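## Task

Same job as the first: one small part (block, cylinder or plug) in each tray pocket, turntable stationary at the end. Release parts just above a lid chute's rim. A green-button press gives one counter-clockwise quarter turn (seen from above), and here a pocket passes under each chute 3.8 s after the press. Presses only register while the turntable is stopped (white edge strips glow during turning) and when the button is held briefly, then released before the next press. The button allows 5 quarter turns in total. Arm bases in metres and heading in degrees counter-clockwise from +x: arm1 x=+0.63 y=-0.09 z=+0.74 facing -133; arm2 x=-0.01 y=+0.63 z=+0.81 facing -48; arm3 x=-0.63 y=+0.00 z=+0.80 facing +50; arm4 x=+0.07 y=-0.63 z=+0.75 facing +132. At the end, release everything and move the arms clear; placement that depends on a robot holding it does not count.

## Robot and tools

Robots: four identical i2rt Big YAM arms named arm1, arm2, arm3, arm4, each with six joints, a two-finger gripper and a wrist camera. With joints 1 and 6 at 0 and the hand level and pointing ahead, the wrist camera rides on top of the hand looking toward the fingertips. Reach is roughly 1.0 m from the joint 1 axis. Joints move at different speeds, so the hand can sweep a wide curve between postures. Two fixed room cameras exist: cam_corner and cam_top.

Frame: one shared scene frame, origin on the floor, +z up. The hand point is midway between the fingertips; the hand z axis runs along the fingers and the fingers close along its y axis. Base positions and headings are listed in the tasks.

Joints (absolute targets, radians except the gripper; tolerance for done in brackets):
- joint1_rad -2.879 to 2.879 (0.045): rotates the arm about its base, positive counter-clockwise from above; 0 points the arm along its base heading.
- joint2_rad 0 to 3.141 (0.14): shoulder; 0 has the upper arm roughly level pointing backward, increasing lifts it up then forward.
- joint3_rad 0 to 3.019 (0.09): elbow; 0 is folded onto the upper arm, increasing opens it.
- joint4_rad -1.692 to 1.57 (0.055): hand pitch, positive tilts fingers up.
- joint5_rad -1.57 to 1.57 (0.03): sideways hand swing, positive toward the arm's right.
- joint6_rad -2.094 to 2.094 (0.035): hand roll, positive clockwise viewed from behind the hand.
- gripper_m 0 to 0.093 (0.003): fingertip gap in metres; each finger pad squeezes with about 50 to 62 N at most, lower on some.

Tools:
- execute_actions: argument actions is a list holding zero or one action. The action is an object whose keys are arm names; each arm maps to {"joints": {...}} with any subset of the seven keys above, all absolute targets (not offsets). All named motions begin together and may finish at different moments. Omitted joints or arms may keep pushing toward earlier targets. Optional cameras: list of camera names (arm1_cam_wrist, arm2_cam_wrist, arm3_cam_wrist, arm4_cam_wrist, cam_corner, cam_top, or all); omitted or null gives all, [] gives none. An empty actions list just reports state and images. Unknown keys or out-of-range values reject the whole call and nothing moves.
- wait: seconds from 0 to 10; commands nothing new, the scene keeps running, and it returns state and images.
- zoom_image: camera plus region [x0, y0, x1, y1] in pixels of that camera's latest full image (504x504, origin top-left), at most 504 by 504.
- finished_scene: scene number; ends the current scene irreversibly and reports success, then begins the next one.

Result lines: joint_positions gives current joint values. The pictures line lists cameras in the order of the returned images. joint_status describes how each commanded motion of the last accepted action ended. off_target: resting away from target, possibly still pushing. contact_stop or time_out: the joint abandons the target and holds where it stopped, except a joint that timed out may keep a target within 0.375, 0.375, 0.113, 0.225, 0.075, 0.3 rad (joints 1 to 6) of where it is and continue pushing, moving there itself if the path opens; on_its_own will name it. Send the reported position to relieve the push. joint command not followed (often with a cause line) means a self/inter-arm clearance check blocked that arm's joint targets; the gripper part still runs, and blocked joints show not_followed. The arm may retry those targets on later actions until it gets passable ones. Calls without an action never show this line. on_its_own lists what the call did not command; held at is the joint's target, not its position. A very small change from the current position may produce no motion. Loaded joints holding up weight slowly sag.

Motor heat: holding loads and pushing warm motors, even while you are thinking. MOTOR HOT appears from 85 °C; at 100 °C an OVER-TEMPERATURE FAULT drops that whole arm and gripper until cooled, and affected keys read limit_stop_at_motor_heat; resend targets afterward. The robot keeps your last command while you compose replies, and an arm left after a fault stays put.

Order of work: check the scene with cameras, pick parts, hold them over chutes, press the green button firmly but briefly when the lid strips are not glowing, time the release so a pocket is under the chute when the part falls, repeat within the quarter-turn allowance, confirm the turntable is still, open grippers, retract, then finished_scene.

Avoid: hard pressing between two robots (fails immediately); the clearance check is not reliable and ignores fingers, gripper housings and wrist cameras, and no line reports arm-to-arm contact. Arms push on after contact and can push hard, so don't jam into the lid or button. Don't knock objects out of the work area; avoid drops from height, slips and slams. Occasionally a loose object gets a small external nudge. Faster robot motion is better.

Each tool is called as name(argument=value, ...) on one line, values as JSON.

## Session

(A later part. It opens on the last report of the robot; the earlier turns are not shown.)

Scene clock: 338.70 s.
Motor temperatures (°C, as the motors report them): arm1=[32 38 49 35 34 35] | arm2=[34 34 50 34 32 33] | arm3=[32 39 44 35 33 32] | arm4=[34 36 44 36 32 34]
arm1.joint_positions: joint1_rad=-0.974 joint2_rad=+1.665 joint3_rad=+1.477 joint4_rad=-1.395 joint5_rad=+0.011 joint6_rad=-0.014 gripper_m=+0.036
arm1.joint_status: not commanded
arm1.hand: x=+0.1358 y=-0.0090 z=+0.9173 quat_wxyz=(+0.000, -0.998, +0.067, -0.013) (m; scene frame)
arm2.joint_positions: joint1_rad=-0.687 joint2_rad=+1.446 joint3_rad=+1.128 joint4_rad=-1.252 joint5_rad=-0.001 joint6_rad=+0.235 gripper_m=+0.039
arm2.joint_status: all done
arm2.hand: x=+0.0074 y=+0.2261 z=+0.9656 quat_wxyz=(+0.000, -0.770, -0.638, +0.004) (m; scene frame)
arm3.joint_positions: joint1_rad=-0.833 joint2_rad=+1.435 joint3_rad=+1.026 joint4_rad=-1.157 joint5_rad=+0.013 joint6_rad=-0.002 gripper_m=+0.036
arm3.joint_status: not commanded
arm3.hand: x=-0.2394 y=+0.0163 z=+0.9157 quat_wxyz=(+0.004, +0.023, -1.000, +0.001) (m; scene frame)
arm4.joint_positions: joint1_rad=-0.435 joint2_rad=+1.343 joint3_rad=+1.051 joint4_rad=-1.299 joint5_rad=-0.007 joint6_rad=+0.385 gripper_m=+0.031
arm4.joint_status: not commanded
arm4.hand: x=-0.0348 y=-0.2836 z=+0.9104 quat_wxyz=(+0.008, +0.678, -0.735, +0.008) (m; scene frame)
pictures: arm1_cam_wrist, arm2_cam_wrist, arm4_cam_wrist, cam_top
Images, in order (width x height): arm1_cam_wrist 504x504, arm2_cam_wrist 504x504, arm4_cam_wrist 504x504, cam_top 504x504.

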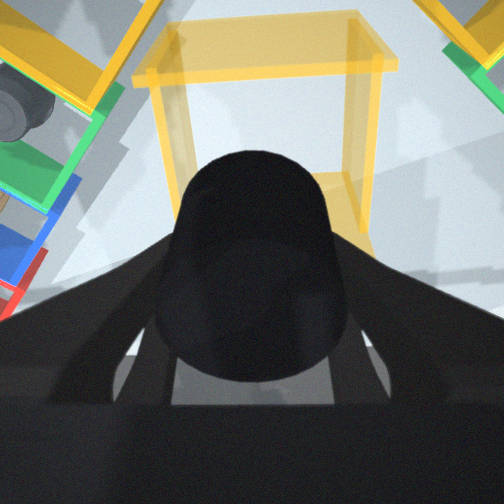

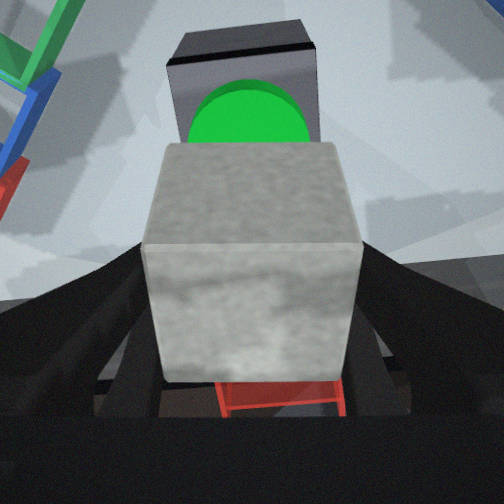

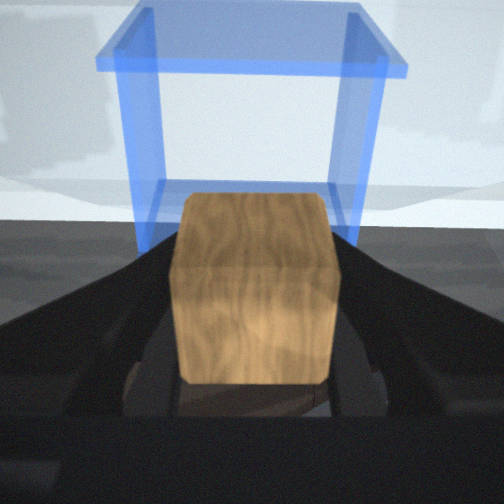

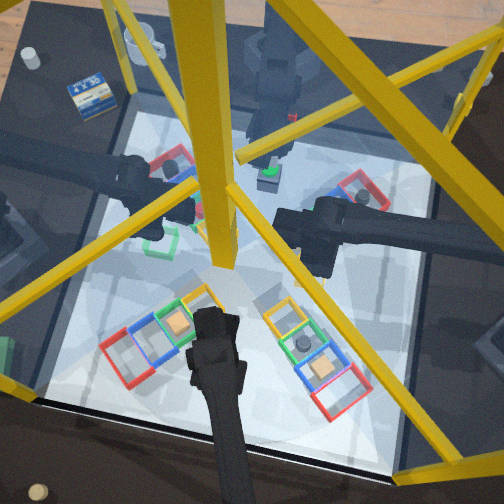

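execute_actions(actions=[{"arm2":{"joints":{"joint2_rad":1.585}}}], cameras=[])

execute_actions(actions=[{"arm2":{"joints":{"joint1_rad":-0.618,"joint2_rad":1.07,"joint3_rad":0.68,"joint4_rad":-1.16}}}], cameras=[])

wait(seconds=1.5)

execute_actions(actions=[{"arm1":{"joints":{"gripper_m":0.06}},"arm4":{"joints":{"gripper_m":0.06}}}], cameras=["cam_top"])

wait(seconds=2)

Scene clock: 348.47 s.
Motor temperatures (°C, as the motors report them): arm1=[32 38 49 35 34 35] | arm2=[34 35 50 34 32 33] | arm3=[32 39 44 35 33 32] | arm4=[34 36 44 36 32 34]
arm1.joint_positions: joint1_rad=-0.974 joint2_rad=+1.665 joint3_rad=+1.477 joint4_rad=-1.395 joint5_rad=+0.011 joint6_rad=-0.014 gripper_m=+0.036
arm1.joint_status: not commanded
arm1.hand: x=+0.1358 y=-0.0090 z=+0.9173 quat_wxyz=(+0.000, -0.998, +0.067, -0.013) (m; scene frame)
arm2.joint_positions: joint1_rad=-0.687 joint2_rad=+1.565 joint3_rad=+1.137 joint4_rad=-1.255 joint5_rad=-0.004 joint6_rad=+0.234 gripper_m=+0.039
arm2.joint_status: all done
arm2.hand: x=+0.0077 y=+0.2236 z=+0.9230 quat_wxyz=(+0.044, -0.769, -0.638, -0.031) (m; scene frame)
arm3.joint_positions: joint1_rad=-0.833 joint2_rad=+1.435 joint3_rad=+1.026 joint4_rad=-1.157 joint5_rad=+0.013 joint6_rad=-0.002 gripper_m=+0.036
arm3.joint_status: not commanded
arm3.hand: x=-0.2394 y=+0.0163 z=+0.9157 quat_wxyz=(+0.004, +0.023, -1.000, +0.001) (m; scene frame)
arm4.joint_positions: joint1_rad=-0.435 joint2_rad=+1.343 joint3_rad=+1.051 joint4_rad=-1.299 joint5_rad=-0.007 joint6_rad=+0.385 gripper_m=+0.031
arm4.joint_status: not commanded
arm4.hand: x=-0.0348 y=-0.2836 z=+0.9104 quat_wxyz=(+0.008, +0.678, -0.735, +0.008) (m; scene frame)
pictures: none
No camera images: the call's "cameras" was empty. Leave "cameras" out to get every camera's image.

Scene clock: 349.67 s.
Motor temperatures (°C, as the motors report them): arm1=[32 38 49 35 34 35] | arm2=[34 35 50 34 32 33] | arm3=[32 39 44 35 33 32] | arm4=[34 36 44 36 32 34]
arm1.joint_positions: joint1_rad=-0.974 joint2_rad=+1.665 joint3_rad=+1.477 joint4_rad=-1.395 joint5_rad=+0.011 joint6_rad=-0.014 gripper_m=+0.036
arm1.joint_status: not commanded
arm1.hand: x=+0.1358 y=-0.0090 z=+0.9173 quat_wxyz=(+0.000, -0.998, +0.067, -0.013) (m; scene frame)
arm2.joint_positions: joint1_rad=-0.615 joint2_rad=+1.067 joint3_rad=+0.679 joint4_rad=-1.164 joint5_rad=+0.000 joint6_rad=+0.234 gripper_m=+0.039
arm2.joint_status: all done
arm2.hand: x=+0.0181 y=+0.3755 z=+0.9201 quat_wxyz=(-0.007, -0.745, -0.666, +0.010) (m; scene frame)
arm3.joint_positions: joint1_rad=-0.833 joint2_rad=+1.435 joint3_rad=+1.026 joint4_rad=-1.157 joint5_rad=+0.013 joint6_rad=-0.002 gripper_m=+0.036
arm3.joint_status: not commanded
arm3.hand: x=-0.2394 y=+0.0163 z=+0.9157 quat_wxyz=(+0.004, +0.023, -1.000, +0.001) (m; scene frame)
arm4.joint_positions: joint1_rad=-0.435 joint2_rad=+1.343 joint3_rad=+1.051 joint4_rad=-1.299 joint5_rad=-0.007 joint6_rad=+0.385 gripper_m=+0.031
arm4.joint_status: not commanded
arm4.hand: x=-0.0348 y=-0.2836 z=+0.9104 quat_wxyz=(+0.008, +0.678, -0.735, +0.008) (m; scene frame)
pictures: none
No camera images: the call's "cameras" was empty. Leave "cameras" out to get every camera's image.

Scene clock: 351.17 s.
Motor temperatures (°C, as the motors report them): arm1=[32 38 49 35 34 35] | arm2=[34 35 50 34 32 33] | arm3=[32 39 44 35 33 32] | arm4=[34 36 44 36 32 34]
arm1.joint_positions: joint1_rad=-0.974 joint2_rad=+1.665 joint3_rad=+1.477 joint4_rad=-1.395 joint5_rad=+0.011 joint6_rad=-0.014 gripper_m=+0.036
arm1.joint_status: not commanded
arm1.hand: x=+0.1358 y=-0.0090 z=+0.9173 quat_wxyz=(+0.000, -0.998, +0.067, -0.013) (m; scene frame)
arm2.joint_positions: joint1_rad=-0.615 joint2_rad=+1.067 joint3_rad=+0.679 joint4_rad=-1.164 joint5_rad=+0.000 joint6_rad=+0.234 gripper_m=+0.039
arm2.joint_status: all done
arm2.hand: x=+0.0181 y=+0.3755 z=+0.9201 quat_wxyz=(-0.007, -0.745, -0.666, +0.010) (m; scene frame)
arm3.joint_positions: joint1_rad=-0.833 joint2_rad=+1.435 joint3_rad=+1.026 joint4_rad=-1.157 joint5_rad=+0.013 joint6_rad=-0.002 gripper_m=+0.036
arm3.joint_status: not commanded
arm3.hand: x=-0.2394 y=+0.0163 z=+0.9157 quat_wxyz=(+0.004, +0.023, -1.000, +0.001) (m; scene frame)
arm4.joint_positions: joint1_rad=-0.435 joint2_rad=+1.343 joint3_rad=+1.051 joint4_rad=-1.299 joint5_rad=-0.007 joint6_rad=+0.385 gripper_m=+0.031
arm4.joint_status: not commanded
arm4.hand: x=-0.0348 y=-0.2836 z=+0.9104 quat_wxyz=(+0.008, +0.678, -0.735, +0.008) (m; scene frame)
wait: 1.50 s; at rest by 0.27 s
pictures: arm1_cam_wrist, arm2_cam_wrist, arm3_cam_wrist, arm4_cam_wrist, cam_corner, cam_top
Images, in order (width x height): arm1_cam_wrist 504x504, arm2_cam_wrist 504x504, arm3_cam_wrist 504x504, arm4_cam_wrist 504x504, cam_corner 504x504, cam_top 504x504.

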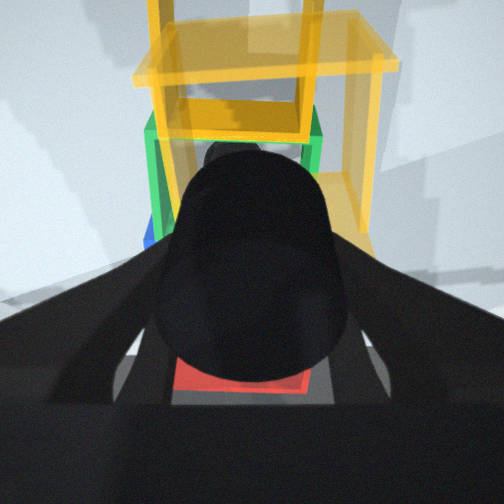

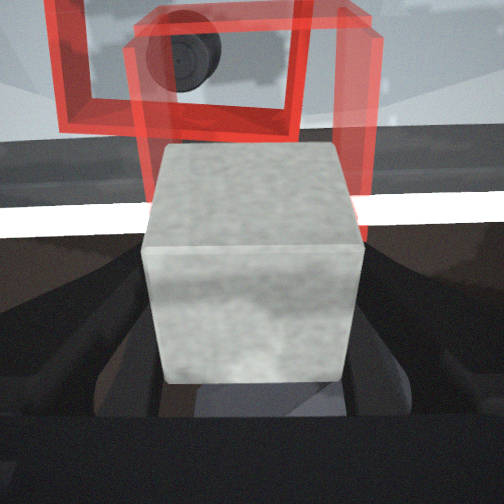

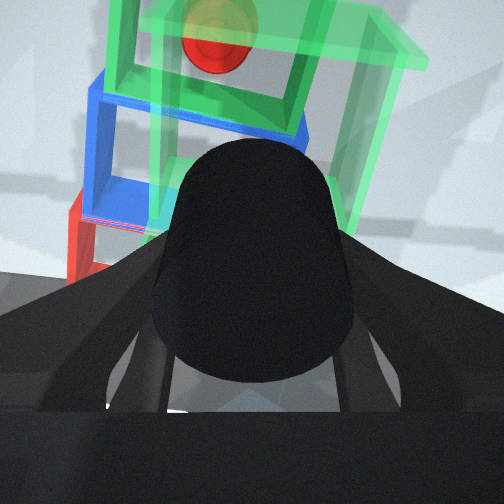

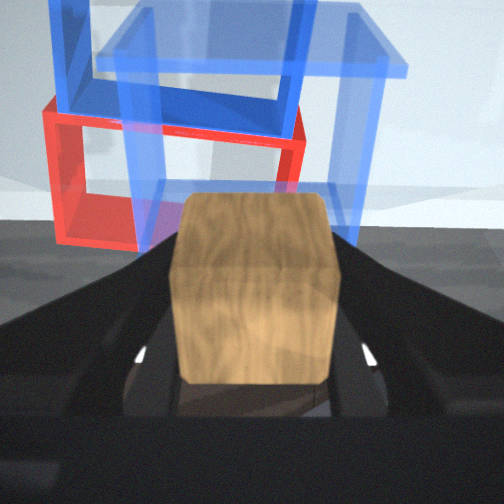

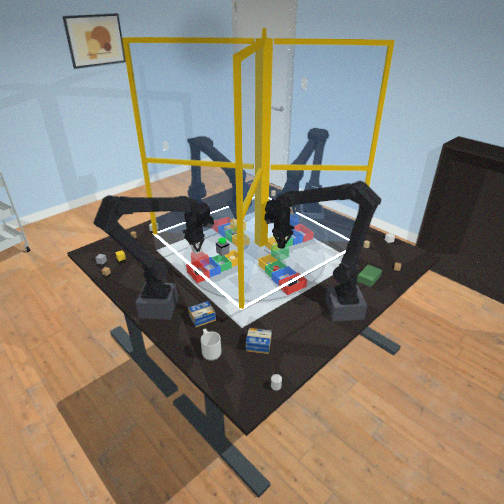

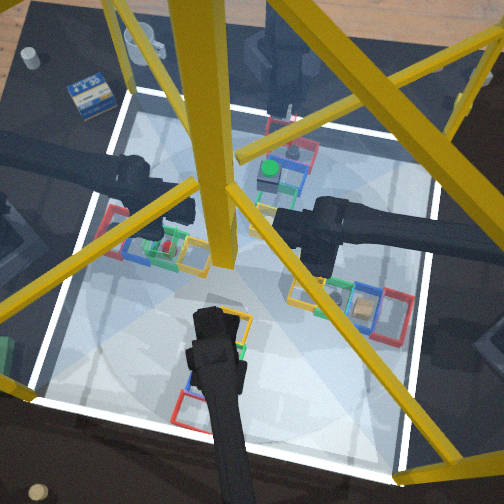

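Scene clock: 351.73 s.
Motor temperatures (°C, as the motors report them): arm1=[32 38 49 35 34 35] | arm2=[34 35 50 34 32 33] | arm3=[32 39 44 35 33 32] | arm4=[34 36 44 36 32 34]
arm1.joint_positions: joint1_rad=-0.974 joint2_rad=+1.665 joint3_rad=+1.477 joint4_rad=-1.395 joint5_rad=+0.011 joint6_rad=-0.014 gripper_m=+0.060
arm1.joint_status: all done
arm1.hand: x=+0.1358 y=-0.0090 z=+0.9173 quat_wxyz=(+0.000, -0.998, +0.067, -0.013) (m; scene frame)
arm2.joint_positions: joint1_rad=-0.615 joint2_rad=+1.067 joint3_rad=+0.679 joint4_rad=-1.164 joint5_rad=+0.000 joint6_rad=+0.234 gripper_m=+0.039
arm2.joint_status: not commanded
arm2.hand: x=+0.0181 y=+0.3755 z=+0.9201 quat_wxyz=(-0.007, -0.745, -0.666, +0.010) (m; scene frame)
arm3.joint_positions: joint1_rad=-0.833 joint2_rad=+1.435 joint3_rad=+1.026 joint4_rad=-1.157 joint5_rad=+0.013 joint6_rad=-0.002 gripper_m=+0.036
arm3.joint_status: not commanded
arm3.hand: x=-0.2394 y=+0.0163 z=+0.9157 quat_wxyz=(+0.004, +0.023, -1.000, +0.001) (m; scene frame)
arm4.joint_positions: joint1_rad=-0.435 joint2_rad=+1.343 joint3_rad=+1.051 joint4_rad=-1.299 joint5_rad=-0.007 joint6_rad=+0.385 gripper_m=+0.060
arm4.joint_status: all done
arm4.hand: x=-0.0348 y=-0.2836 z=+0.9104 quat_wxyz=(+0.008, +0.678, -0.735, +0.008) (m; scene frame)
pictures: cam_top
Images, in order (width x height): cam_top 504x504.

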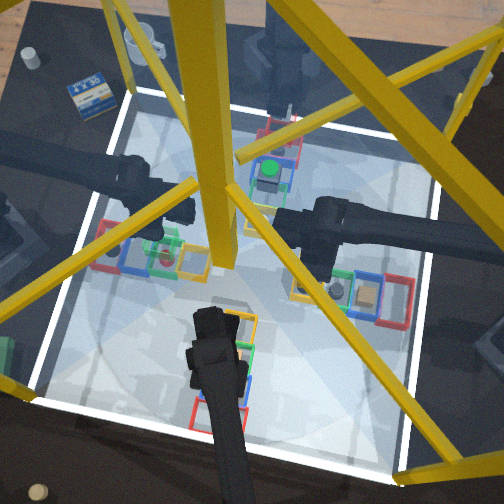

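Scene clock: 353.73 s.
Motor temperatures (°C, as the motors report them): arm1=[32 38 49 35 34 35] | arm2=[34 35 50 34 32 33] | arm3=[32 39 44 35 33 32] | arm4=[34 36 44 36 32 34]
arm1.joint_positions: joint1_rad=-0.974 joint2_rad=+1.665 joint3_rad=+1.477 joint4_rad=-1.395 joint5_rad=+0.011 joint6_rad=-0.014 gripper_m=+0.060
arm1.joint_status: all done
arm1.hand: x=+0.1358 y=-0.0090 z=+0.9173 quat_wxyz=(+0.000, -0.998, +0.067, -0.013) (m; scene frame)
arm2.joint_positions: joint1_rad=-0.615 joint2_rad=+1.067 joint3_rad=+0.679 joint4_rad=-1.164 joint5_rad=+0.000 joint6_rad=+0.234 gripper_m=+0.039
arm2.joint_status: not commanded
arm2.hand: x=+0.0181 y=+0.3755 z=+0.9201 quat_wxyz=(-0.007, -0.745, -0.666, +0.010) (m; scene frame)
arm3.joint_positions: joint1_rad=-0.833 joint2_rad=+1.435 joint3_rad=+1.026 joint4_rad=-1.157 joint5_rad=+0.013 joint6_rad=-0.002 gripper_m=+0.036
arm3.joint_status: not commanded
arm3.hand: x=-0.2394 y=+0.0163 z=+0.9157 quat_wxyz=(+0.004, +0.023, -1.000, +0.001) (m; scene frame)
arm4.joint_positions: joint1_rad=-0.435 joint2_rad=+1.343 joint3_rad=+1.051 joint4_rad=-1.299 joint5_rad=-0.007 joint6_rad=+0.385 gripper_m=+0.060
arm4.joint_status: all done
arm4.hand: x=-0.0348 y=-0.2836 z=+0.9104 quat_wxyz=(+0.008, +0.678, -0.735, +0.008) (m; scene frame)
wait: 2.00 s; at rest by 0.27 s
pictures: arm1_cam_wrist, arm2_cam_wrist, arm3_cam_wrist, arm4_cam_wrist, cam_corner, cam_top
Images, in order (width x height): arm1_cam_wrist 504x504, arm2_cam_wrist 504x504, arm3_cam_wrist 504x504, arm4_cam_wrist 504x504, cam_corner 504x504, cam_top 504x504.

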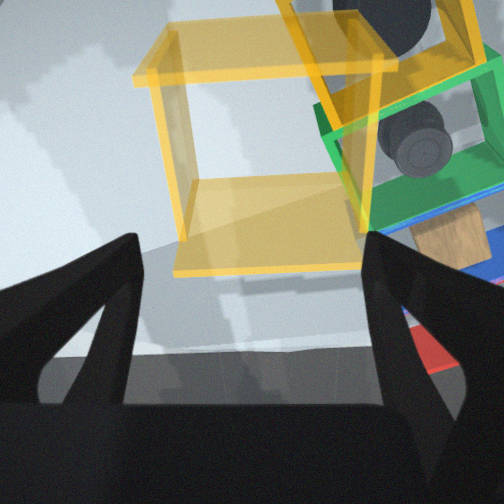

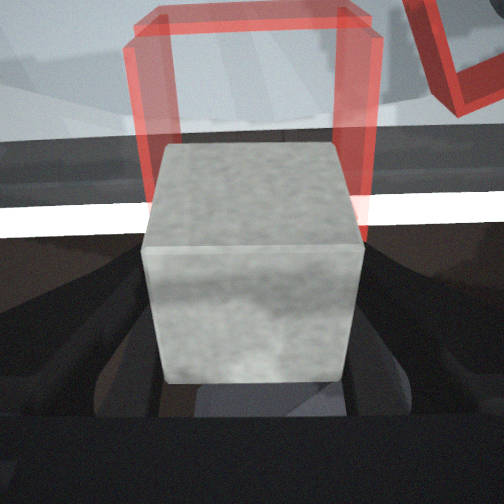

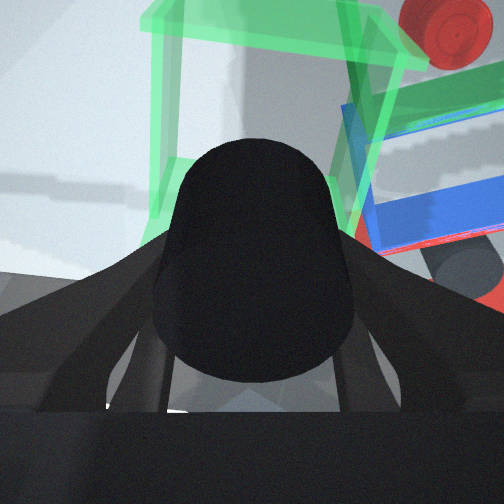

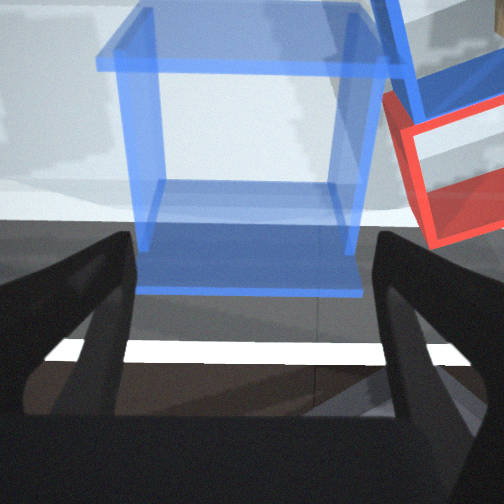

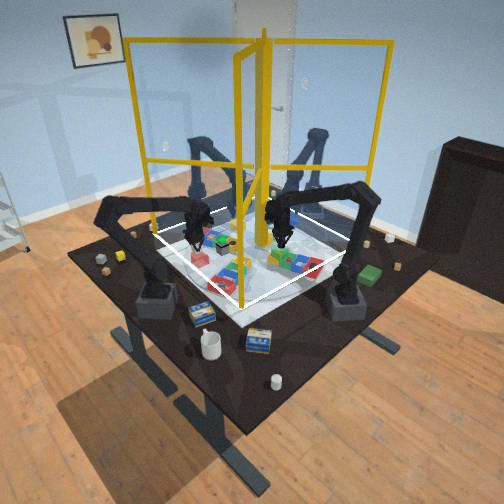

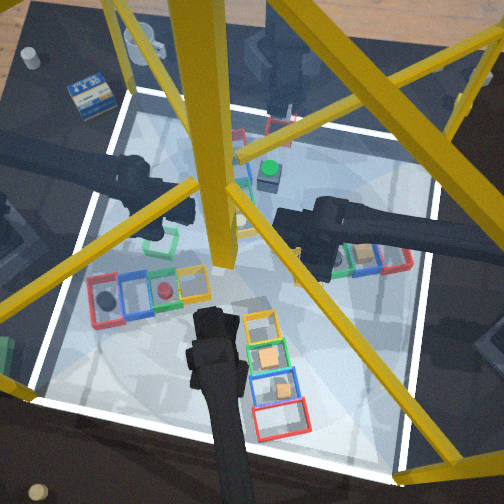

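execute_actions(actions=[{"arm1":{"joints":{"joint2_rad":0.85,"joint3_rad":1.5,"joint4_rad":-1.65,"gripper_m":0.07}},"arm4":{"joints":{"joint2_rad":0.85,"joint3_rad":1.09,"joint4_rad":-1.6,"gripper_m":0.07}}}], cameras=[])

execute_actions(actions=[{"arm1":{"joints":{"joint1_rad":0.424}},"arm4":{"joints":{"joint1_rad":0.658,"joint6_rad":0.0}}}], cameras=[])

execute_actions(actions=[{"arm1":{"joints":{"joint2_rad":1.575,"joint3_rad":1.03,"joint4_rad":-1.02}},"arm4":{"joints":{"joint2_rad":1.745,"joint3_rad":1.24,"joint4_rad":-1.04}}}], cameras=["arm1_cam_wrist","arm4_cam_wrist","cam_top"])

Scene clock: 375.63 s.
Motor temperatures (°C, as the motors report them): arm1=[32 38 49 35 34 35] | arm2=[34 34 50 34 32 33] | arm3=[32 39 44 35 33 32] | arm4=[34 36 45 36 32 34]
arm1.joint_positions: joint1_rad=-0.974 joint2_rad=+0.845 joint3_rad=+1.487 joint4_rad=-1.635 joint5_rad=+0.011 joint6_rad=-0.014 gripper_m=+0.070
arm1.joint_status: all done
arm1.hand: x=+0.3652 y=-0.0406 z=+1.2180 quat_wxyz=(+0.024, -0.958, +0.067, +0.276) (m; scene frame)
arm2.joint_positions: joint1_rad=-0.615 joint2_rad=+1.067 joint3_rad=+0.679 joint4_rad=-1.164 joint5_rad=+0.000 joint6_rad=+0.234 gripper_m=+0.039
arm2.joint_status: not commanded
arm2.hand: x=+0.0181 y=+0.3755 z=+0.9201 quat_wxyz=(-0.007, -0.745, -0.666, +0.010) (m; scene frame)
arm3.joint_positions: joint1_rad=-0.833 joint2_rad=+1.435 joint3_rad=+1.026 joint4_rad=-1.157 joint5_rad=+0.013 joint6_rad=-0.002 gripper_m=+0.036
arm3.joint_status: not commanded
arm3.hand: x=-0.2394 y=+0.0163 z=+0.9157 quat_wxyz=(+0.004, +0.023, -1.000, +0.001) (m; scene frame)
arm4.joint_positions: joint1_rad=-0.435 joint2_rad=+0.841 joint3_rad=+1.051 joint4_rad=-1.594 joint5_rad=-0.007 joint6_rad=+0.385 gripper_m=+0.070
arm4.joint_status: all done
arm4.hand: x=+0.0024 y=-0.4016 z=+1.0475 quat_wxyz=(-0.036, +0.675, -0.732, -0.085) (m; scene frame)
pictures: none
No camera images: the call's "cameras" was empty. Leave "cameras" out to get every camera's image.

Scene clock: 377.33 s.
Motor temperatures (°C, as the motors report them): arm1=[32 38 49 35 34 35] | arm2=[34 34 50 34 32 33] | arm3=[32 39 44 35 33 32] | arm4=[34 36 45 36 32 34]
arm1.joint_positions: joint1_rad=+0.419 joint2_rad=+0.845 joint3_rad=+1.487 joint4_rad=-1.635 joint5_rad=+0.010 joint6_rad=-0.014 gripper_m=+0.070
arm1.joint_status: all done
arm1.hand: x=+0.5380 y=-0.3284 z=+1.2233 quat_wxyz=(-0.169, -0.776, -0.561, +0.233) (m; scene frame)
arm2.joint_positions: joint1_rad=-0.615 joint2_rad=+1.067 joint3_rad=+0.679 joint4_rad=-1.164 joint5_rad=+0.000 joint6_rad=+0.234 gripper_m=+0.039
arm2.joint_status: not commanded
arm2.hand: x=+0.0181 y=+0.3755 z=+0.9201 quat_wxyz=(-0.007, -0.745, -0.666, +0.010) (m; scene frame)
arm3.joint_positions: joint1_rad=-0.833 joint2_rad=+1.435 joint3_rad=+1.026 joint4_rad=-1.157 joint5_rad=+0.013 joint6_rad=-0.002 gripper_m=+0.036
arm3.joint_status: not commanded
arm3.hand: x=-0.2394 y=+0.0163 z=+0.9157 quat_wxyz=(+0.004, +0.023, -1.000, +0.001) (m; scene frame)
arm4.joint_positions: joint1_rad=+0.649 joint2_rad=+0.841 joint3_rad=+1.051 joint4_rad=-1.594 joint5_rad=-0.007 joint6_rad=+0.015 gripper_m=+0.070
arm4.joint_status: all done
arm4.hand: x=-0.1603 y=-0.5870 z=+1.0479 quat_wxyz=(-0.003, +0.991, -0.098, -0.093) (m; scene frame)
pictures: none
No camera images: the call's "cameras" was empty. Leave "cameras" out to get every camera's image.

Scene clock: 378.80 s.
Motor temperatures (°C, as the motors report them): arm1=[32 38 49 35 34 35] | arm2=[34 34 49 34 32 33] | arm3=[32 39 44 35 33 32] | arm4=[34 36 45 36 32 34]
arm1.joint_positions: joint1_rad=+0.419 joint2_rad=+1.570 joint3_rad=+1.023 joint4_rad=-1.036 joint5_rad=+0.010 joint6_rad=-0.014 gripper_m=+0.070
arm1.joint_status: all done
arm1.hand: x=+0.4954 y=-0.4761 z=+0.8075 quat_wxyz=(-0.001, -0.808, -0.589, -0.005) (m; scene frame)
arm2.joint_positions: joint1_rad=-0.615 joint2_rad=+1.067 joint3_rad=+0.679 joint4_rad=-1.164 joint5_rad=+0.000 joint6_rad=+0.234 gripper_m=+0.039
arm2.joint_status: not commanded
arm2.hand: x=+0.0181 y=+0.3755 z=+0.9201 quat_wxyz=(-0.007, -0.745, -0.666, +0.010) (m; scene frame)
arm3.joint_positions: joint1_rad=-0.833 joint2_rad=+1.435 joint3_rad=+1.026 joint4_rad=-1.157 joint5_rad=+0.013 joint6_rad=-0.002 gripper_m=+0.036
arm3.joint_status: not commanded
arm3.hand: x=-0.2394 y=+0.0163 z=+0.9157 quat_wxyz=(+0.004, +0.023, -1.000, +0.001) (m; scene frame)
arm4.joint_positions: joint1_rad=+0.649 joint2_rad=+1.758 joint3_rad=+1.213 joint4_rad=-1.051 joint5_rad=-0.007 joint6_rad=+0.015 gripper_m=+0.070
arm4.joint_status: all done
arm4.hand: x=-0.3968 y=-0.5439 z=+0.7981 quat_wxyz=(+0.006, +0.995, -0.099, +0.012) (m; scene frame)
pictures: arm1_cam_wrist, arm4_cam_wrist, cam_top
Images, in order (width x height): arm1_cam_wrist 504x504, arm4_cam_wrist 504x504, cam_top 504x504.

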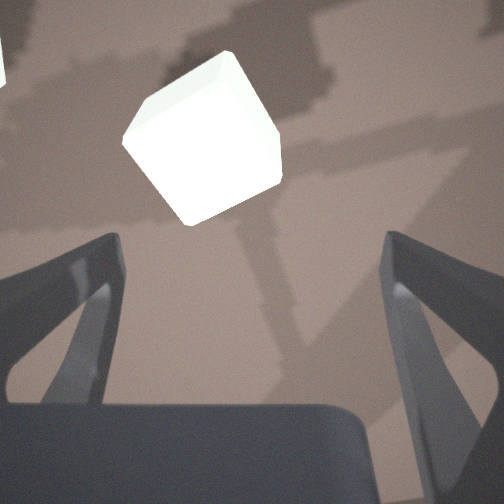

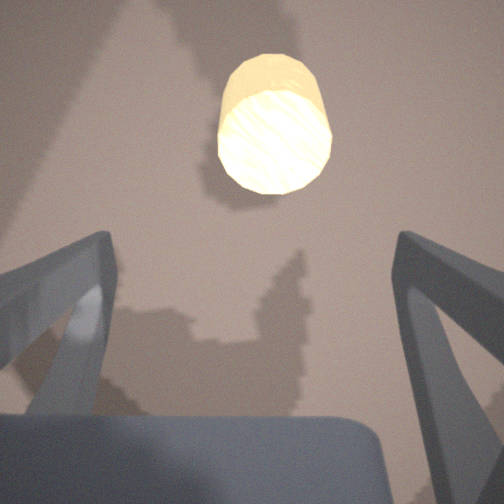

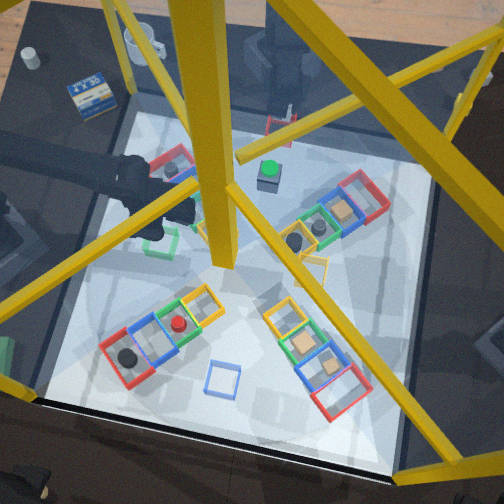

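execute_actions(actions=[{"arm1":{"joints":{"joint1_rad":0.465,"joint6_rad":-0.56}},"arm4":{"joints":{"joint1_rad":0.63}}}], cameras=[])

execute_actions(actions=[{"arm1":{"joints":{"joint2_rad":1.695,"joint3_rad":0.955,"joint4_rad":-0.83}},"arm4":{"joints":{"joint2_rad":1.85,"joint3_rad":1.165,"joint4_rad":-0.875}}}], cameras=["arm1_cam_wrist","arm4_cam_wrist"])

Scene clock: 400.67 s.
Motor temperatures (°C, as the motors report them): arm1=[32 38 47 35 34 35] | arm2=[34 34 49 34 32 33] | arm3=[32 39 44 35 33 32] | arm4=[34 37 46 36 32 34]
arm1.joint_positions: joint1_rad=+0.465 joint2_rad=+1.570 joint3_rad=+1.023 joint4_rad=-1.036 joint5_rad=+0.010 joint6_rad=-0.551 gripper_m=+0.070
arm1.joint_status: all done
arm1.hand: x=+0.5136 y=-0.4818 z=+0.8078 quat_wxyz=(-0.002, -0.604, -0.797, -0.004) (m; scene frame)
arm2.joint_positions: joint1_rad=-0.615 joint2_rad=+1.067 joint3_rad=+0.679 joint4_rad=-1.164 joint5_rad=+0.000 joint6_rad=+0.234 gripper_m=+0.039
arm2.joint_status: not commanded
arm2.hand: x=+0.0181 y=+0.3755 z=+0.9201 quat_wxyz=(-0.007, -0.745, -0.666, +0.010) (m; scene frame)
arm3.joint_positions: joint1_rad=-0.833 joint2_rad=+1.435 joint3_rad=+1.026 joint4_rad=-1.157 joint5_rad=+0.013 joint6_rad=-0.002 gripper_m=+0.036
arm3.joint_status: not commanded
arm3.hand: x=-0.2394 y=+0.0163 z=+0.9157 quat_wxyz=(+0.004, +0.023, -1.000, +0.001) (m; scene frame)
arm4.joint_positions: joint1_rad=+0.644 joint2_rad=+1.758 joint3_rad=+1.213 joint4_rad=-1.051 joint5_rad=-0.007 joint6_rad=+0.015 gripper_m=+0.070
arm4.joint_status: all done
arm4.hand: x=-0.3963 y=-0.5414 z=+0.7981 quat_wxyz=(+0.006, +0.995, -0.101, +0.012) (m; scene frame)
pictures: none
No camera images: the call's "cameras" was empty. Leave "cameras" out to get every camera's image.

Scene clock: 401.70 s.
Motor temperatures (°C, as the motors report them): arm1=[32 38 47 35 34 35] | arm2=[34 34 49 34 32 33] | arm3=[32 39 44 35 33 32] | arm4=[34 37 46 36 32 34]
arm1.joint_positions: joint1_rad=+0.465 joint2_rad=+1.694 joint3_rad=+0.960 joint4_rad=-0.846 joint5_rad=+0.010 joint6_rad=-0.552 gripper_m=+0.070
arm1.joint_status: all done
arm1.hand: x=+0.5133 y=-0.4869 z=+0.7394 quat_wxyz=(-0.002, -0.604, -0.797, -0.002) (m; scene frame)
arm2.joint_positions: joint1_rad=-0.615 joint2_rad=+1.067 joint3_rad=+0.679 joint4_rad=-1.164 joint5_rad=+0.000 joint6_rad=+0.234 gripper_m=+0.039
arm2.joint_status: not commanded
arm2.hand: x=+0.0181 y=+0.3755 z=+0.9201 quat_wxyz=(-0.007, -0.745, -0.666, +0.010) (m; scene frame)
arm3.joint_positions: joint1_rad=-0.833 joint2_rad=+1.435 joint3_rad=+1.026 joint4_rad=-1.157 joint5_rad=+0.013 joint6_rad=-0.002 gripper_m=+0.036
arm3.joint_status: not commanded
arm3.hand: x=-0.2394 y=+0.0163 z=+0.9157 quat_wxyz=(+0.004, +0.023, -1.000, +0.001) (m; scene frame)
arm4.joint_positions: joint1_rad=+0.644 joint2_rad=+1.860 joint3_rad=+1.164 joint4_rad=-0.886 joint5_rad=-0.007 joint6_rad=+0.015 gripper_m=+0.070
arm4.joint_status: all done
arm4.hand: x=-0.4019 y=-0.5404 z=+0.7353 quat_wxyz=(+0.005, +0.995, -0.101, +0.005) (m; scene frame)
pictures: arm1_cam_wrist, arm4_cam_wrist
Images, in order (width x height): arm1_cam_wrist 504x504, arm4_cam_wrist 504x504.

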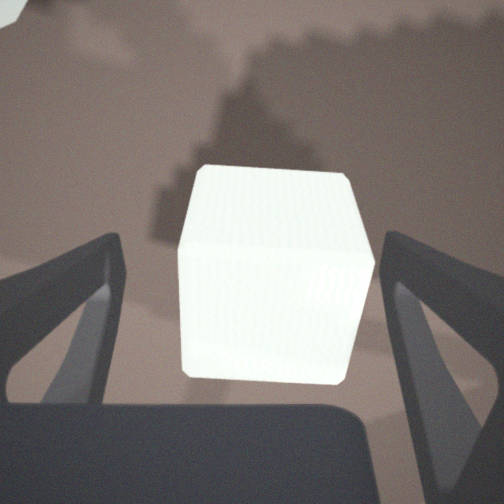

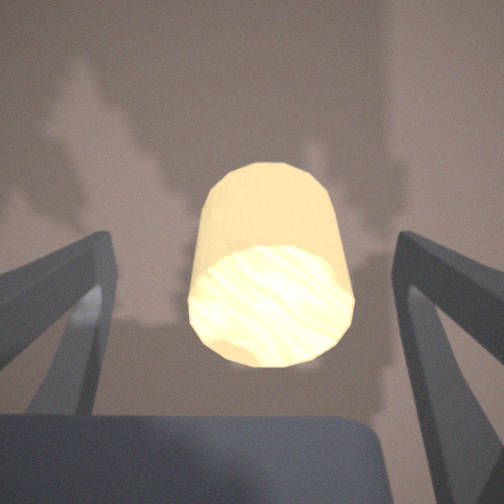

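Good. Close.

execute_actions(actions=[{"arm1":{"joints":{"gripper_m":0.025}},"arm4":{"joints":{"gripper_m":0.022}}}], cameras=["arm1_cam_wrist","arm4_cam_wrist"])

Scene clock: 405.93 s.
Motor temperatures (°C, as the motors report them): arm1=[32 38 47 35 34 35] | arm2=[34 34 49 34 32 33] | arm3=[32 39 44 35 33 32] | arm4=[34 38 45 36 32 34]
arm1.joint_positions: joint1_rad=+0.465 joint2_rad=+1.694 joint3_rad=+0.960 joint4_rad=-0.845 joint5_rad=+0.010 joint6_rad=-0.552 gripper_m=+0.039
arm1.joint_status: gripper_m off_target (ended at +0.039, target +0.025)
arm1.hand: x=+0.5132 y=-0.4872 z=+0.7394 quat_wxyz=(-0.003, -0.604, -0.797, -0.002) (m; scene frame)
arm2.joint_positions: joint1_rad=-0.615 joint2_rad=+1.067 joint3_rad=+0.679 joint4_rad=-1.164 joint5_rad=+0.000 joint6_rad=+0.234 gripper_m=+0.039
arm2.joint_status: not commanded
arm2.hand: x=+0.0181 y=+0.3755 z=+0.9201 quat_wxyz=(-0.007, -0.745, -0.666, +0.010) (m; scene frame)
arm3.joint_positions: joint1_rad=-0.833 joint2_rad=+1.435 joint3_rad=+1.026 joint4_rad=-1.157 joint5_rad=+0.013 joint6_rad=-0.002 gripper_m=+0.036
arm3.joint_status: not commanded
arm3.hand: x=-0.2394 y=+0.0163 z=+0.9157 quat_wxyz=(+0.004, +0.023, -1.000, +0.001) (m; scene frame)
arm4.joint_positions: joint1_rad=+0.644 joint2_rad=+1.860 joint3_rad=+1.164 joint4_rad=-0.886 joint5_rad=-0.007 joint6_rad=+0.015 gripper_m=+0.031
arm4.joint_status: gripper_m off_target (ended at +0.031, target +0.022)
arm4.hand: x=-0.4019 y=-0.5404 z=+0.7353 quat_wxyz=(+0.005, +0.995, -0.101, +0.005) (m; scene frame)
pictures: arm1_cam_wrist, arm4_cam_wrist
Images, in order (width x height): arm1_cam_wrist 504x504, arm4_cam_wrist 504x504.

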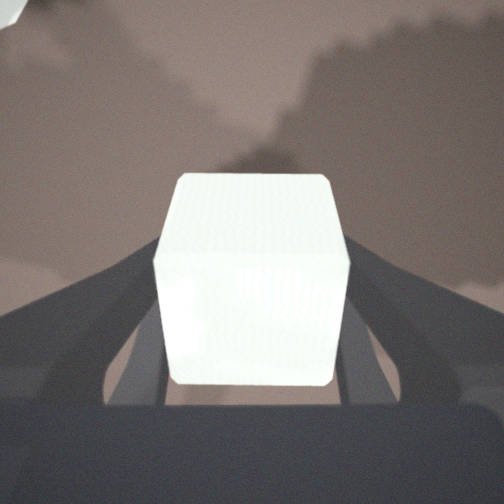

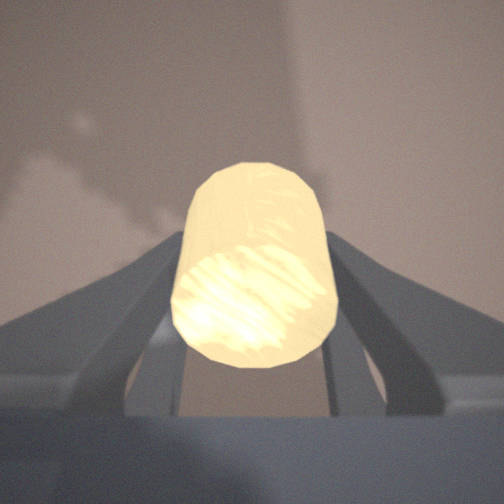

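execute_actions(actions=[{"arm1":{"joints":{"joint2_rad":0.85,"joint3_rad":1.5,"joint4_rad":-1.65,"gripper_m":0.028}},"arm4":{"joints":{"joint2_rad":0.85,"joint3_rad":1.09,"joint4_rad":-1.6}}}], cameras=[])

execute_actions(actions=[{"arm1":{"joints":{"joint1_rad":-0.96,"joint6_rad":0.0}},"arm4":{"joints":{"joint1_rad":-0.444,"joint6_rad":0.4}}}], cameras=[])

execute_actions(actions=[{"arm1":{"joints":{"joint2_rad":1.685,"joint4_rad":-1.41,"joint1_rad":-0.97,"joint3_rad":1.5}},"arm4":{"joints":{"joint2_rad":1.325,"joint4_rad":-1.29,"joint3_rad":1.047}}}], cameras=["arm1_cam_wrist","arm4_cam_wrist"])

Scene clock: 414.67 s.
Motor temperatures (°C, as the motors report them): arm1=[32 38 47 35 34 35] | arm2=[34 34 49 34 32 33] | arm3=[32 39 44 35 33 32] | arm4=[34 38 44 36 32 34]
arm1.joint_positions: joint1_rad=+0.465 joint2_rad=+0.858 joint3_rad=+1.505 joint4_rad=-1.635 joint5_rad=+0.010 joint6_rad=-0.552 gripper_m=+0.039
arm1.joint_status: gripper_m off_target (ended at +0.039, target +0.028); the others done
arm1.hand: x=+0.5483 y=-0.3361 z=+1.2285 quat_wxyz=(-0.108, -0.581, -0.760, +0.270) (m; scene frame)
arm2.joint_positions: joint1_rad=-0.615 joint2_rad=+1.067 joint3_rad=+0.679 joint4_rad=-1.164 joint5_rad=+0.000 joint6_rad=+0.234 gripper_m=+0.039
arm2.joint_status: not commanded
arm2.hand: x=+0.0181 y=+0.3755 z=+0.9201 quat_wxyz=(-0.007, -0.745, -0.666, +0.010) (m; scene frame)
arm3.joint_positions: joint1_rad=-0.833 joint2_rad=+1.435 joint3_rad=+1.026 joint4_rad=-1.157 joint5_rad=+0.013 joint6_rad=-0.002 gripper_m=+0.036
arm3.joint_status: not commanded
arm3.hand: x=-0.2394 y=+0.0163 z=+0.9157 quat_wxyz=(+0.004, +0.023, -1.000, +0.001) (m; scene frame)
arm4.joint_positions: joint1_rad=+0.644 joint2_rad=+0.848 joint3_rad=+1.082 joint4_rad=-1.593 joint5_rad=-0.007 joint6_rad=+0.015 gripper_m=+0.031
arm4.joint_status: all done
arm4.hand: x=-0.1663 y=-0.5845 z=+1.0596 quat_wxyz=(-0.005, +0.989, -0.100, -0.106) (m; scene frame)
pictures: none
No camera images: the call's "cameras" was empty. Leave "cameras" out to get every camera's image.

Scene clock: 416.37 s.
Motor temperatures (°C, as the motors report them): arm1=[32 38 47 35 34 35] | arm2=[34 34 49 34 32 33] | arm3=[32 39 44 35 33 32] | arm4=[34 38 45 36 32 34]
arm1.joint_positions: joint1_rad=-0.955 joint2_rad=+0.858 joint3_rad=+1.505 joint4_rad=-1.635 joint5_rad=+0.011 joint6_rad=-0.009 gripper_m=+0.039
arm1.joint_status: all done
arm1.hand: x=+0.3602 y=-0.0449 z=+1.2229 quat_wxyz=(+0.020, -0.958, +0.060, +0.280) (m; scene frame)
arm2.joint_positions: joint1_rad=-0.615 joint2_rad=+1.067 joint3_rad=+0.679 joint4_rad=-1.164 joint5_rad=+0.000 joint6_rad=+0.234 gripper_m=+0.039
arm2.joint_status: not commanded
arm2.hand: x=+0.0181 y=+0.3755 z=+0.9201 quat_wxyz=(-0.007, -0.745, -0.666, +0.010) (m; scene frame)
arm3.joint_positions: joint1_rad=-0.833 joint2_rad=+1.435 joint3_rad=+1.026 joint4_rad=-1.157 joint5_rad=+0.013 joint6_rad=-0.002 gripper_m=+0.036
arm3.joint_status: not commanded
arm3.hand: x=-0.2394 y=+0.0163 z=+0.9157 quat_wxyz=(+0.004, +0.023, -1.000, +0.001) (m; scene frame)
arm4.joint_positions: joint1_rad=-0.435 joint2_rad=+0.848 joint3_rad=+1.082 joint4_rad=-1.593 joint5_rad=-0.007 joint6_rad=+0.385 gripper_m=+0.031
arm4.joint_status: all done
arm4.hand: x=+0.0005 y=-0.3956 z=+1.0592 quat_wxyz=(-0.041, +0.675, -0.730, -0.097) (m; scene frame)
pictures: none
No camera images: the call's "cameras" was empty. Leave "cameras" out to get every camera's image.

Scene clock: 417.73 s.
Motor temperatures (°C, as the motors report them): arm1=[32 38 47 35 34 35] | arm2=[34 34 49 34 32 33] | arm3=[32 39 44 35 33 32] | arm4=[34 37 45 36 32 34]
arm1.joint_positions: joint1_rad=-0.961 joint2_rad=+1.694 joint3_rad=+1.496 joint4_rad=-1.419 joint5_rad=+0.011 joint6_rad=-0.008 gripper_m=+0.039
arm1.joint_status: all done
arm1.hand: x=+0.1334 y=-0.0153 z=+0.9107 quat_wxyz=(-0.001, -0.998, +0.063, -0.030) (m; scene frame)
arm2.joint_positions: joint1_rad=-0.615 joint2_rad=+1.067 joint3_rad=+0.679 joint4_rad=-1.164 joint5_rad=+0.000 joint6_rad=+0.234 gripper_m=+0.039
arm2.joint_status: not commanded
arm2.hand: x=+0.0181 y=+0.3755 z=+0.9201 quat_wxyz=(-0.007, -0.745, -0.666, +0.010) (m; scene frame)
arm3.joint_positions: joint1_rad=-0.833 joint2_rad=+1.435 joint3_rad=+1.026 joint4_rad=-1.157 joint5_rad=+0.013 joint6_rad=-0.002 gripper_m=+0.036
arm3.joint_status: not commanded
arm3.hand: x=-0.2394 y=+0.0163 z=+0.9157 quat_wxyz=(+0.004, +0.023, -1.000, +0.001) (m; scene frame)
arm4.joint_positions: joint1_rad=-0.435 joint2_rad=+1.341 joint3_rad=+1.045 joint4_rad=-1.299 joint5_rad=-0.007 joint6_rad=+0.385 gripper_m=+0.031
arm4.joint_status: all done
arm4.hand: x=-0.0341 y=-0.2858 z=+0.9086 quat_wxyz=(+0.009, +0.678, -0.735, +0.010) (m; scene frame)
pictures: arm1_cam_wrist, arm4_cam_wrist
Images, in order (width x height): arm1_cam_wrist 504x504, arm4_cam_wrist 504x504.

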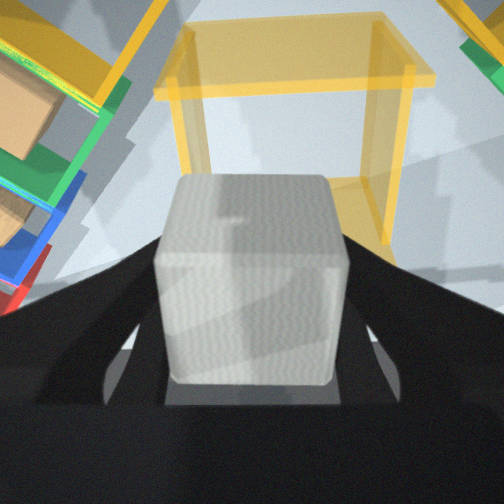

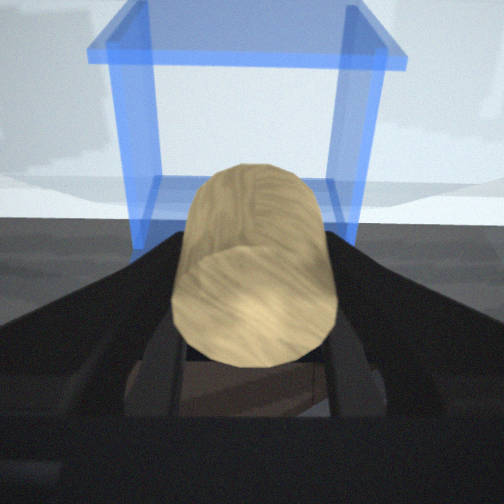

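execute_actions(actions=[{"arm1":{"joints":{"joint1_rad":-0.985,"joint2_rad":1.655,"joint3_rad":1.465,"joint4_rad":-1.385}}}], cameras=["arm1_cam_wrist"])

Scene clock: 427.00 s.
Motor temperatures (°C, as the motors report them): arm1=[32 38 47 35 34 35] | arm2=[34 34 49 34 32 33] | arm3=[32 39 44 35 33 32] | arm4=[34 37 45 36 32 34]
arm1.joint_positions: joint1_rad=-0.981 joint2_rad=+1.668 joint3_rad=+1.476 joint4_rad=-1.402 joint5_rad=+0.011 joint6_rad=-0.008 gripper_m=+0.039
arm1.joint_status: all done
arm1.hand: x=+0.1382 y=-0.0063 z=+0.9153 quat_wxyz=(+0.000, -0.997, +0.072, -0.019) (m; scene frame)
arm2.joint_positions: joint1_rad=-0.615 joint2_rad=+1.067 joint3_rad=+0.679 joint4_rad=-1.164 joint5_rad=+0.000 joint6_rad=+0.234 gripper_m=+0.039
arm2.joint_status: not commanded
arm2.hand: x=+0.0181 y=+0.3755 z=+0.9201 quat_wxyz=(-0.007, -0.745, -0.666, +0.010) (m; scene frame)
arm3.joint_positions: joint1_rad=-0.833 joint2_rad=+1.435 joint3_rad=+1.026 joint4_rad=-1.157 joint5_rad=+0.013 joint6_rad=-0.002 gripper_m=+0.036
arm3.joint_status: not commanded
arm3.hand: x=-0.2394 y=+0.0163 z=+0.9157 quat_wxyz=(+0.004, +0.023, -1.000, +0.001) (m; scene frame)
arm4.joint_positions: joint1_rad=-0.435 joint2_rad=+1.341 joint3_rad=+1.045 joint4_rad=-1.299 joint5_rad=-0.007 joint6_rad=+0.385 gripper_m=+0.031
arm4.joint_status: not commanded
arm4.hand: x=-0.0341 y=-0.2858 z=+0.9086 quat_wxyz=(+0.009, +0.678, -0.735, +0.010) (m; scene frame)
pictures: arm1_cam_wrist
Images, in order (width x height): arm1_cam_wrist 504x504.

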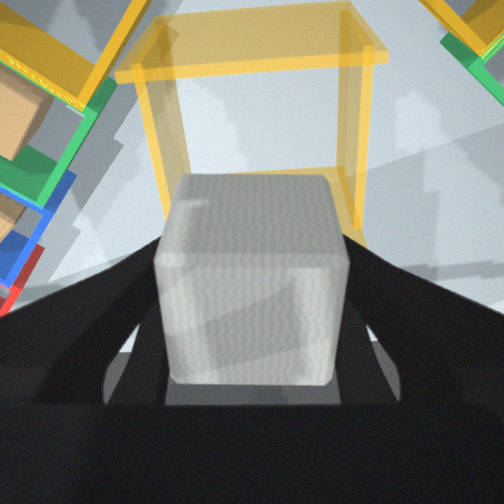

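execute_actions(actions=[{"arm2":{"joints":{"joint1_rad":-0.689,"joint2_rad":1.385,"joint3_rad":1.2,"joint4_rad":-1.26}}}], cameras=[])

execute_actions(actions=[{"arm2":{"joints":{"joint2_rad":1.445,"joint3_rad":1.134,"joint4_rad":-1.25}}}])

Scene clock: 434.27 s.
Motor temperatures (°C, as the motors report them): arm1=[32 39 47 35 34 35] | arm2=[34 34 50 34 32 33] | arm3=[32 39 44 35 33 32] | arm4=[34 37 45 36 32 34]
arm1.joint_positions: joint1_rad=-0.981 joint2_rad=+1.668 joint3_rad=+1.476 joint4_rad=-1.402 joint5_rad=+0.011 joint6_rad=-0.008 gripper_m=+0.039
arm1.joint_status: not commanded
arm1.hand: x=+0.1382 y=-0.0063 z=+0.9153 quat_wxyz=(+0.000, -0.997, +0.072, -0.019) (m; scene frame)
arm2.joint_positions: joint1_rad=-0.687 joint2_rad=+1.383 joint3_rad=+1.169 joint4_rad=-1.253 joint5_rad=-0.001 joint6_rad=+0.234 gripper_m=+0.039
arm2.joint_status: all done
arm2.hand: x=+0.0080 y=+0.2149 z=+1.0057 quat_wxyz=(-0.041, -0.768, -0.638, +0.035) (m; scene frame)
arm3.joint_positions: joint1_rad=-0.833 joint2_rad=+1.435 joint3_rad=+1.026 joint4_rad=-1.157 joint5_rad=+0.013 joint6_rad=-0.002 gripper_m=+0.036
arm3.joint_status: not commanded
arm3.hand: x=-0.2394 y=+0.0163 z=+0.9157 quat_wxyz=(+0.004, +0.023, -1.000, +0.001) (m; scene frame)
arm4.joint_positions: joint1_rad=-0.435 joint2_rad=+1.341 joint3_rad=+1.045 joint4_rad=-1.299 joint5_rad=-0.007 joint6_rad=+0.385 gripper_m=+0.031
arm4.joint_status: not commanded
arm4.hand: x=-0.0341 y=-0.2858 z=+0.9086 quat_wxyz=(+0.009, +0.678, -0.735, +0.010) (m; scene frame)
pictures: none
No camera images: the call's "cameras" was empty. Leave "cameras" out to get every camera's image.

Scene clock: 435.03 s.
Motor temperatures (°C, as the motors report them): arm1=[32 39 47 35 34 35] | arm2=[34 34 50 34 32 33] | arm3=[32 39 44 35 33 32] | arm4=[34 37 45 36 32 34]
arm1.joint_positions: joint1_rad=-0.981 joint2_rad=+1.668 joint3_rad=+1.476 joint4_rad=-1.402 joint5_rad=+0.011 joint6_rad=-0.008 gripper_m=+0.039
arm1.joint_status: not commanded
arm1.hand: x=+0.1382 y=-0.0063 z=+0.9153 quat_wxyz=(+0.000, -0.997, +0.072, -0.019) (m; scene frame)
arm2.joint_positions: joint1_rad=-0.687 joint2_rad=+1.446 joint3_rad=+1.128 joint4_rad=-1.253 joint5_rad=-0.001 joint6_rad=+0.234 gripper_m=+0.039
arm2.joint_status: all done
arm2.hand: x=+0.0071 y=+0.2264 z=+0.9654 quat_wxyz=(+0.000, -0.769, -0.639, +0.004) (m; scene frame)
arm3.joint_positions: joint1_rad=-0.833 joint2_rad=+1.435 joint3_rad=+1.026 joint4_rad=-1.157 joint5_rad=+0.013 joint6_rad=-0.002 gripper_m=+0.036
arm3.joint_status: not commanded
arm3.hand: x=-0.2394 y=+0.0163 z=+0.9157 quat_wxyz=(+0.004, +0.023, -1.000, +0.001) (m; scene frame)
arm4.joint_positions: joint1_rad=-0.435 joint2_rad=+1.341 joint3_rad=+1.045 joint4_rad=-1.299 joint5_rad=-0.007 joint6_rad=+0.385 gripper_m=+0.031
arm4.joint_status: not commanded
arm4.hand: x=-0.0341 y=-0.2858 z=+0.9086 quat_wxyz=(+0.009, +0.678, -0.735, +0.010) (m; scene frame)
pictures: arm1_cam_wrist, arm2_cam_wrist, arm3_cam_wrist, arm4_cam_wrist, cam_corner, cam_top
Images, in order (width x height): arm1_cam_wrist 504x504, arm2_cam_wrist 504x504, arm3_cam_wrist 504x504, arm4_cam_wrist 504x504, cam_corner 504x504, cam_top 504x504.

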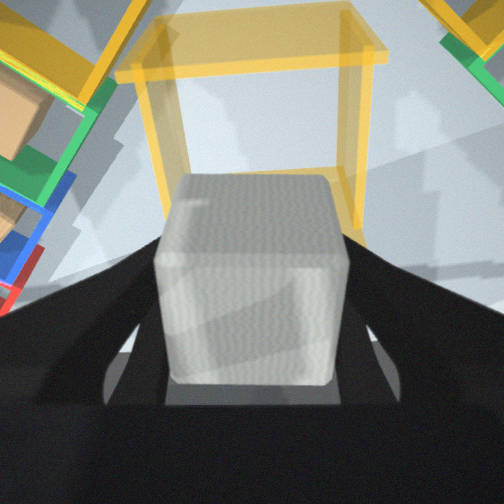

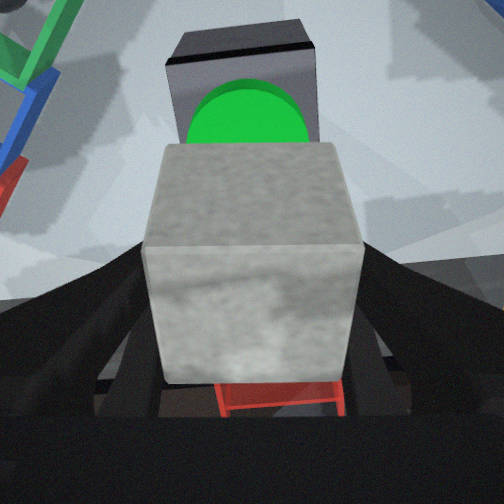

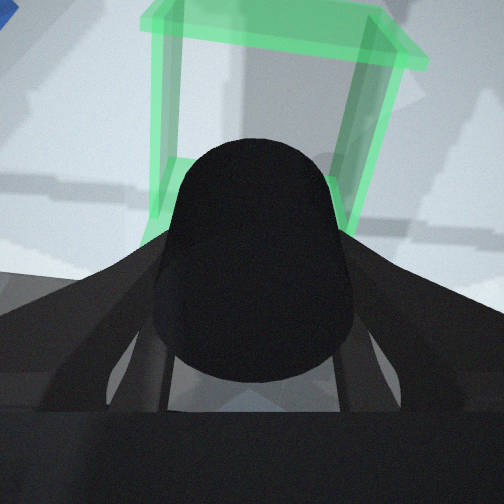

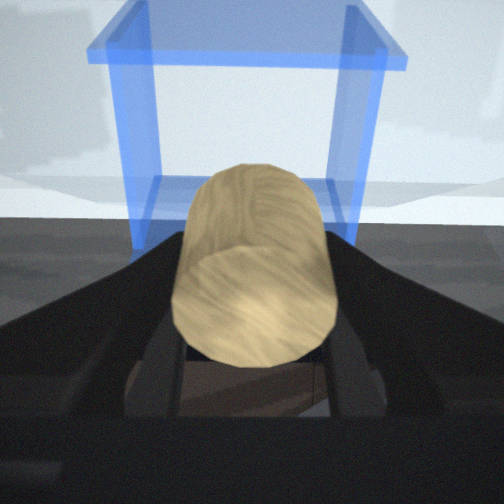

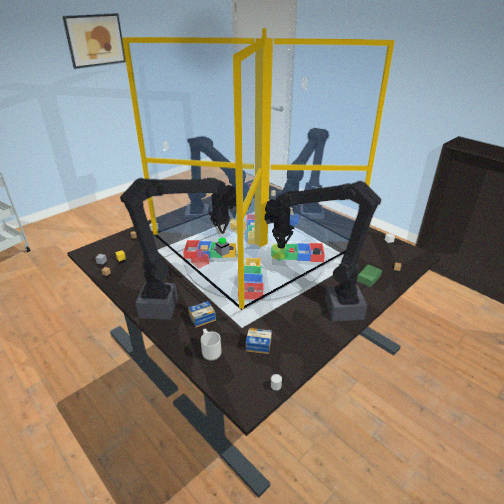

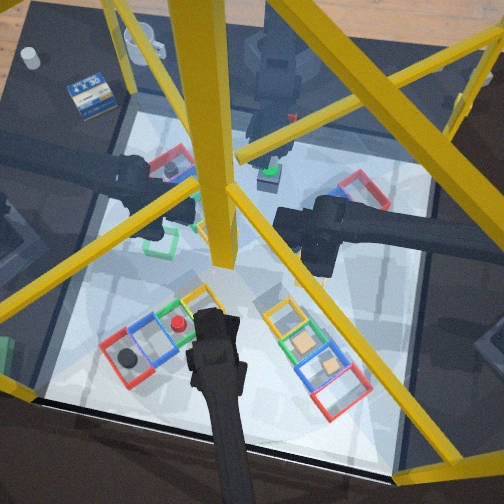

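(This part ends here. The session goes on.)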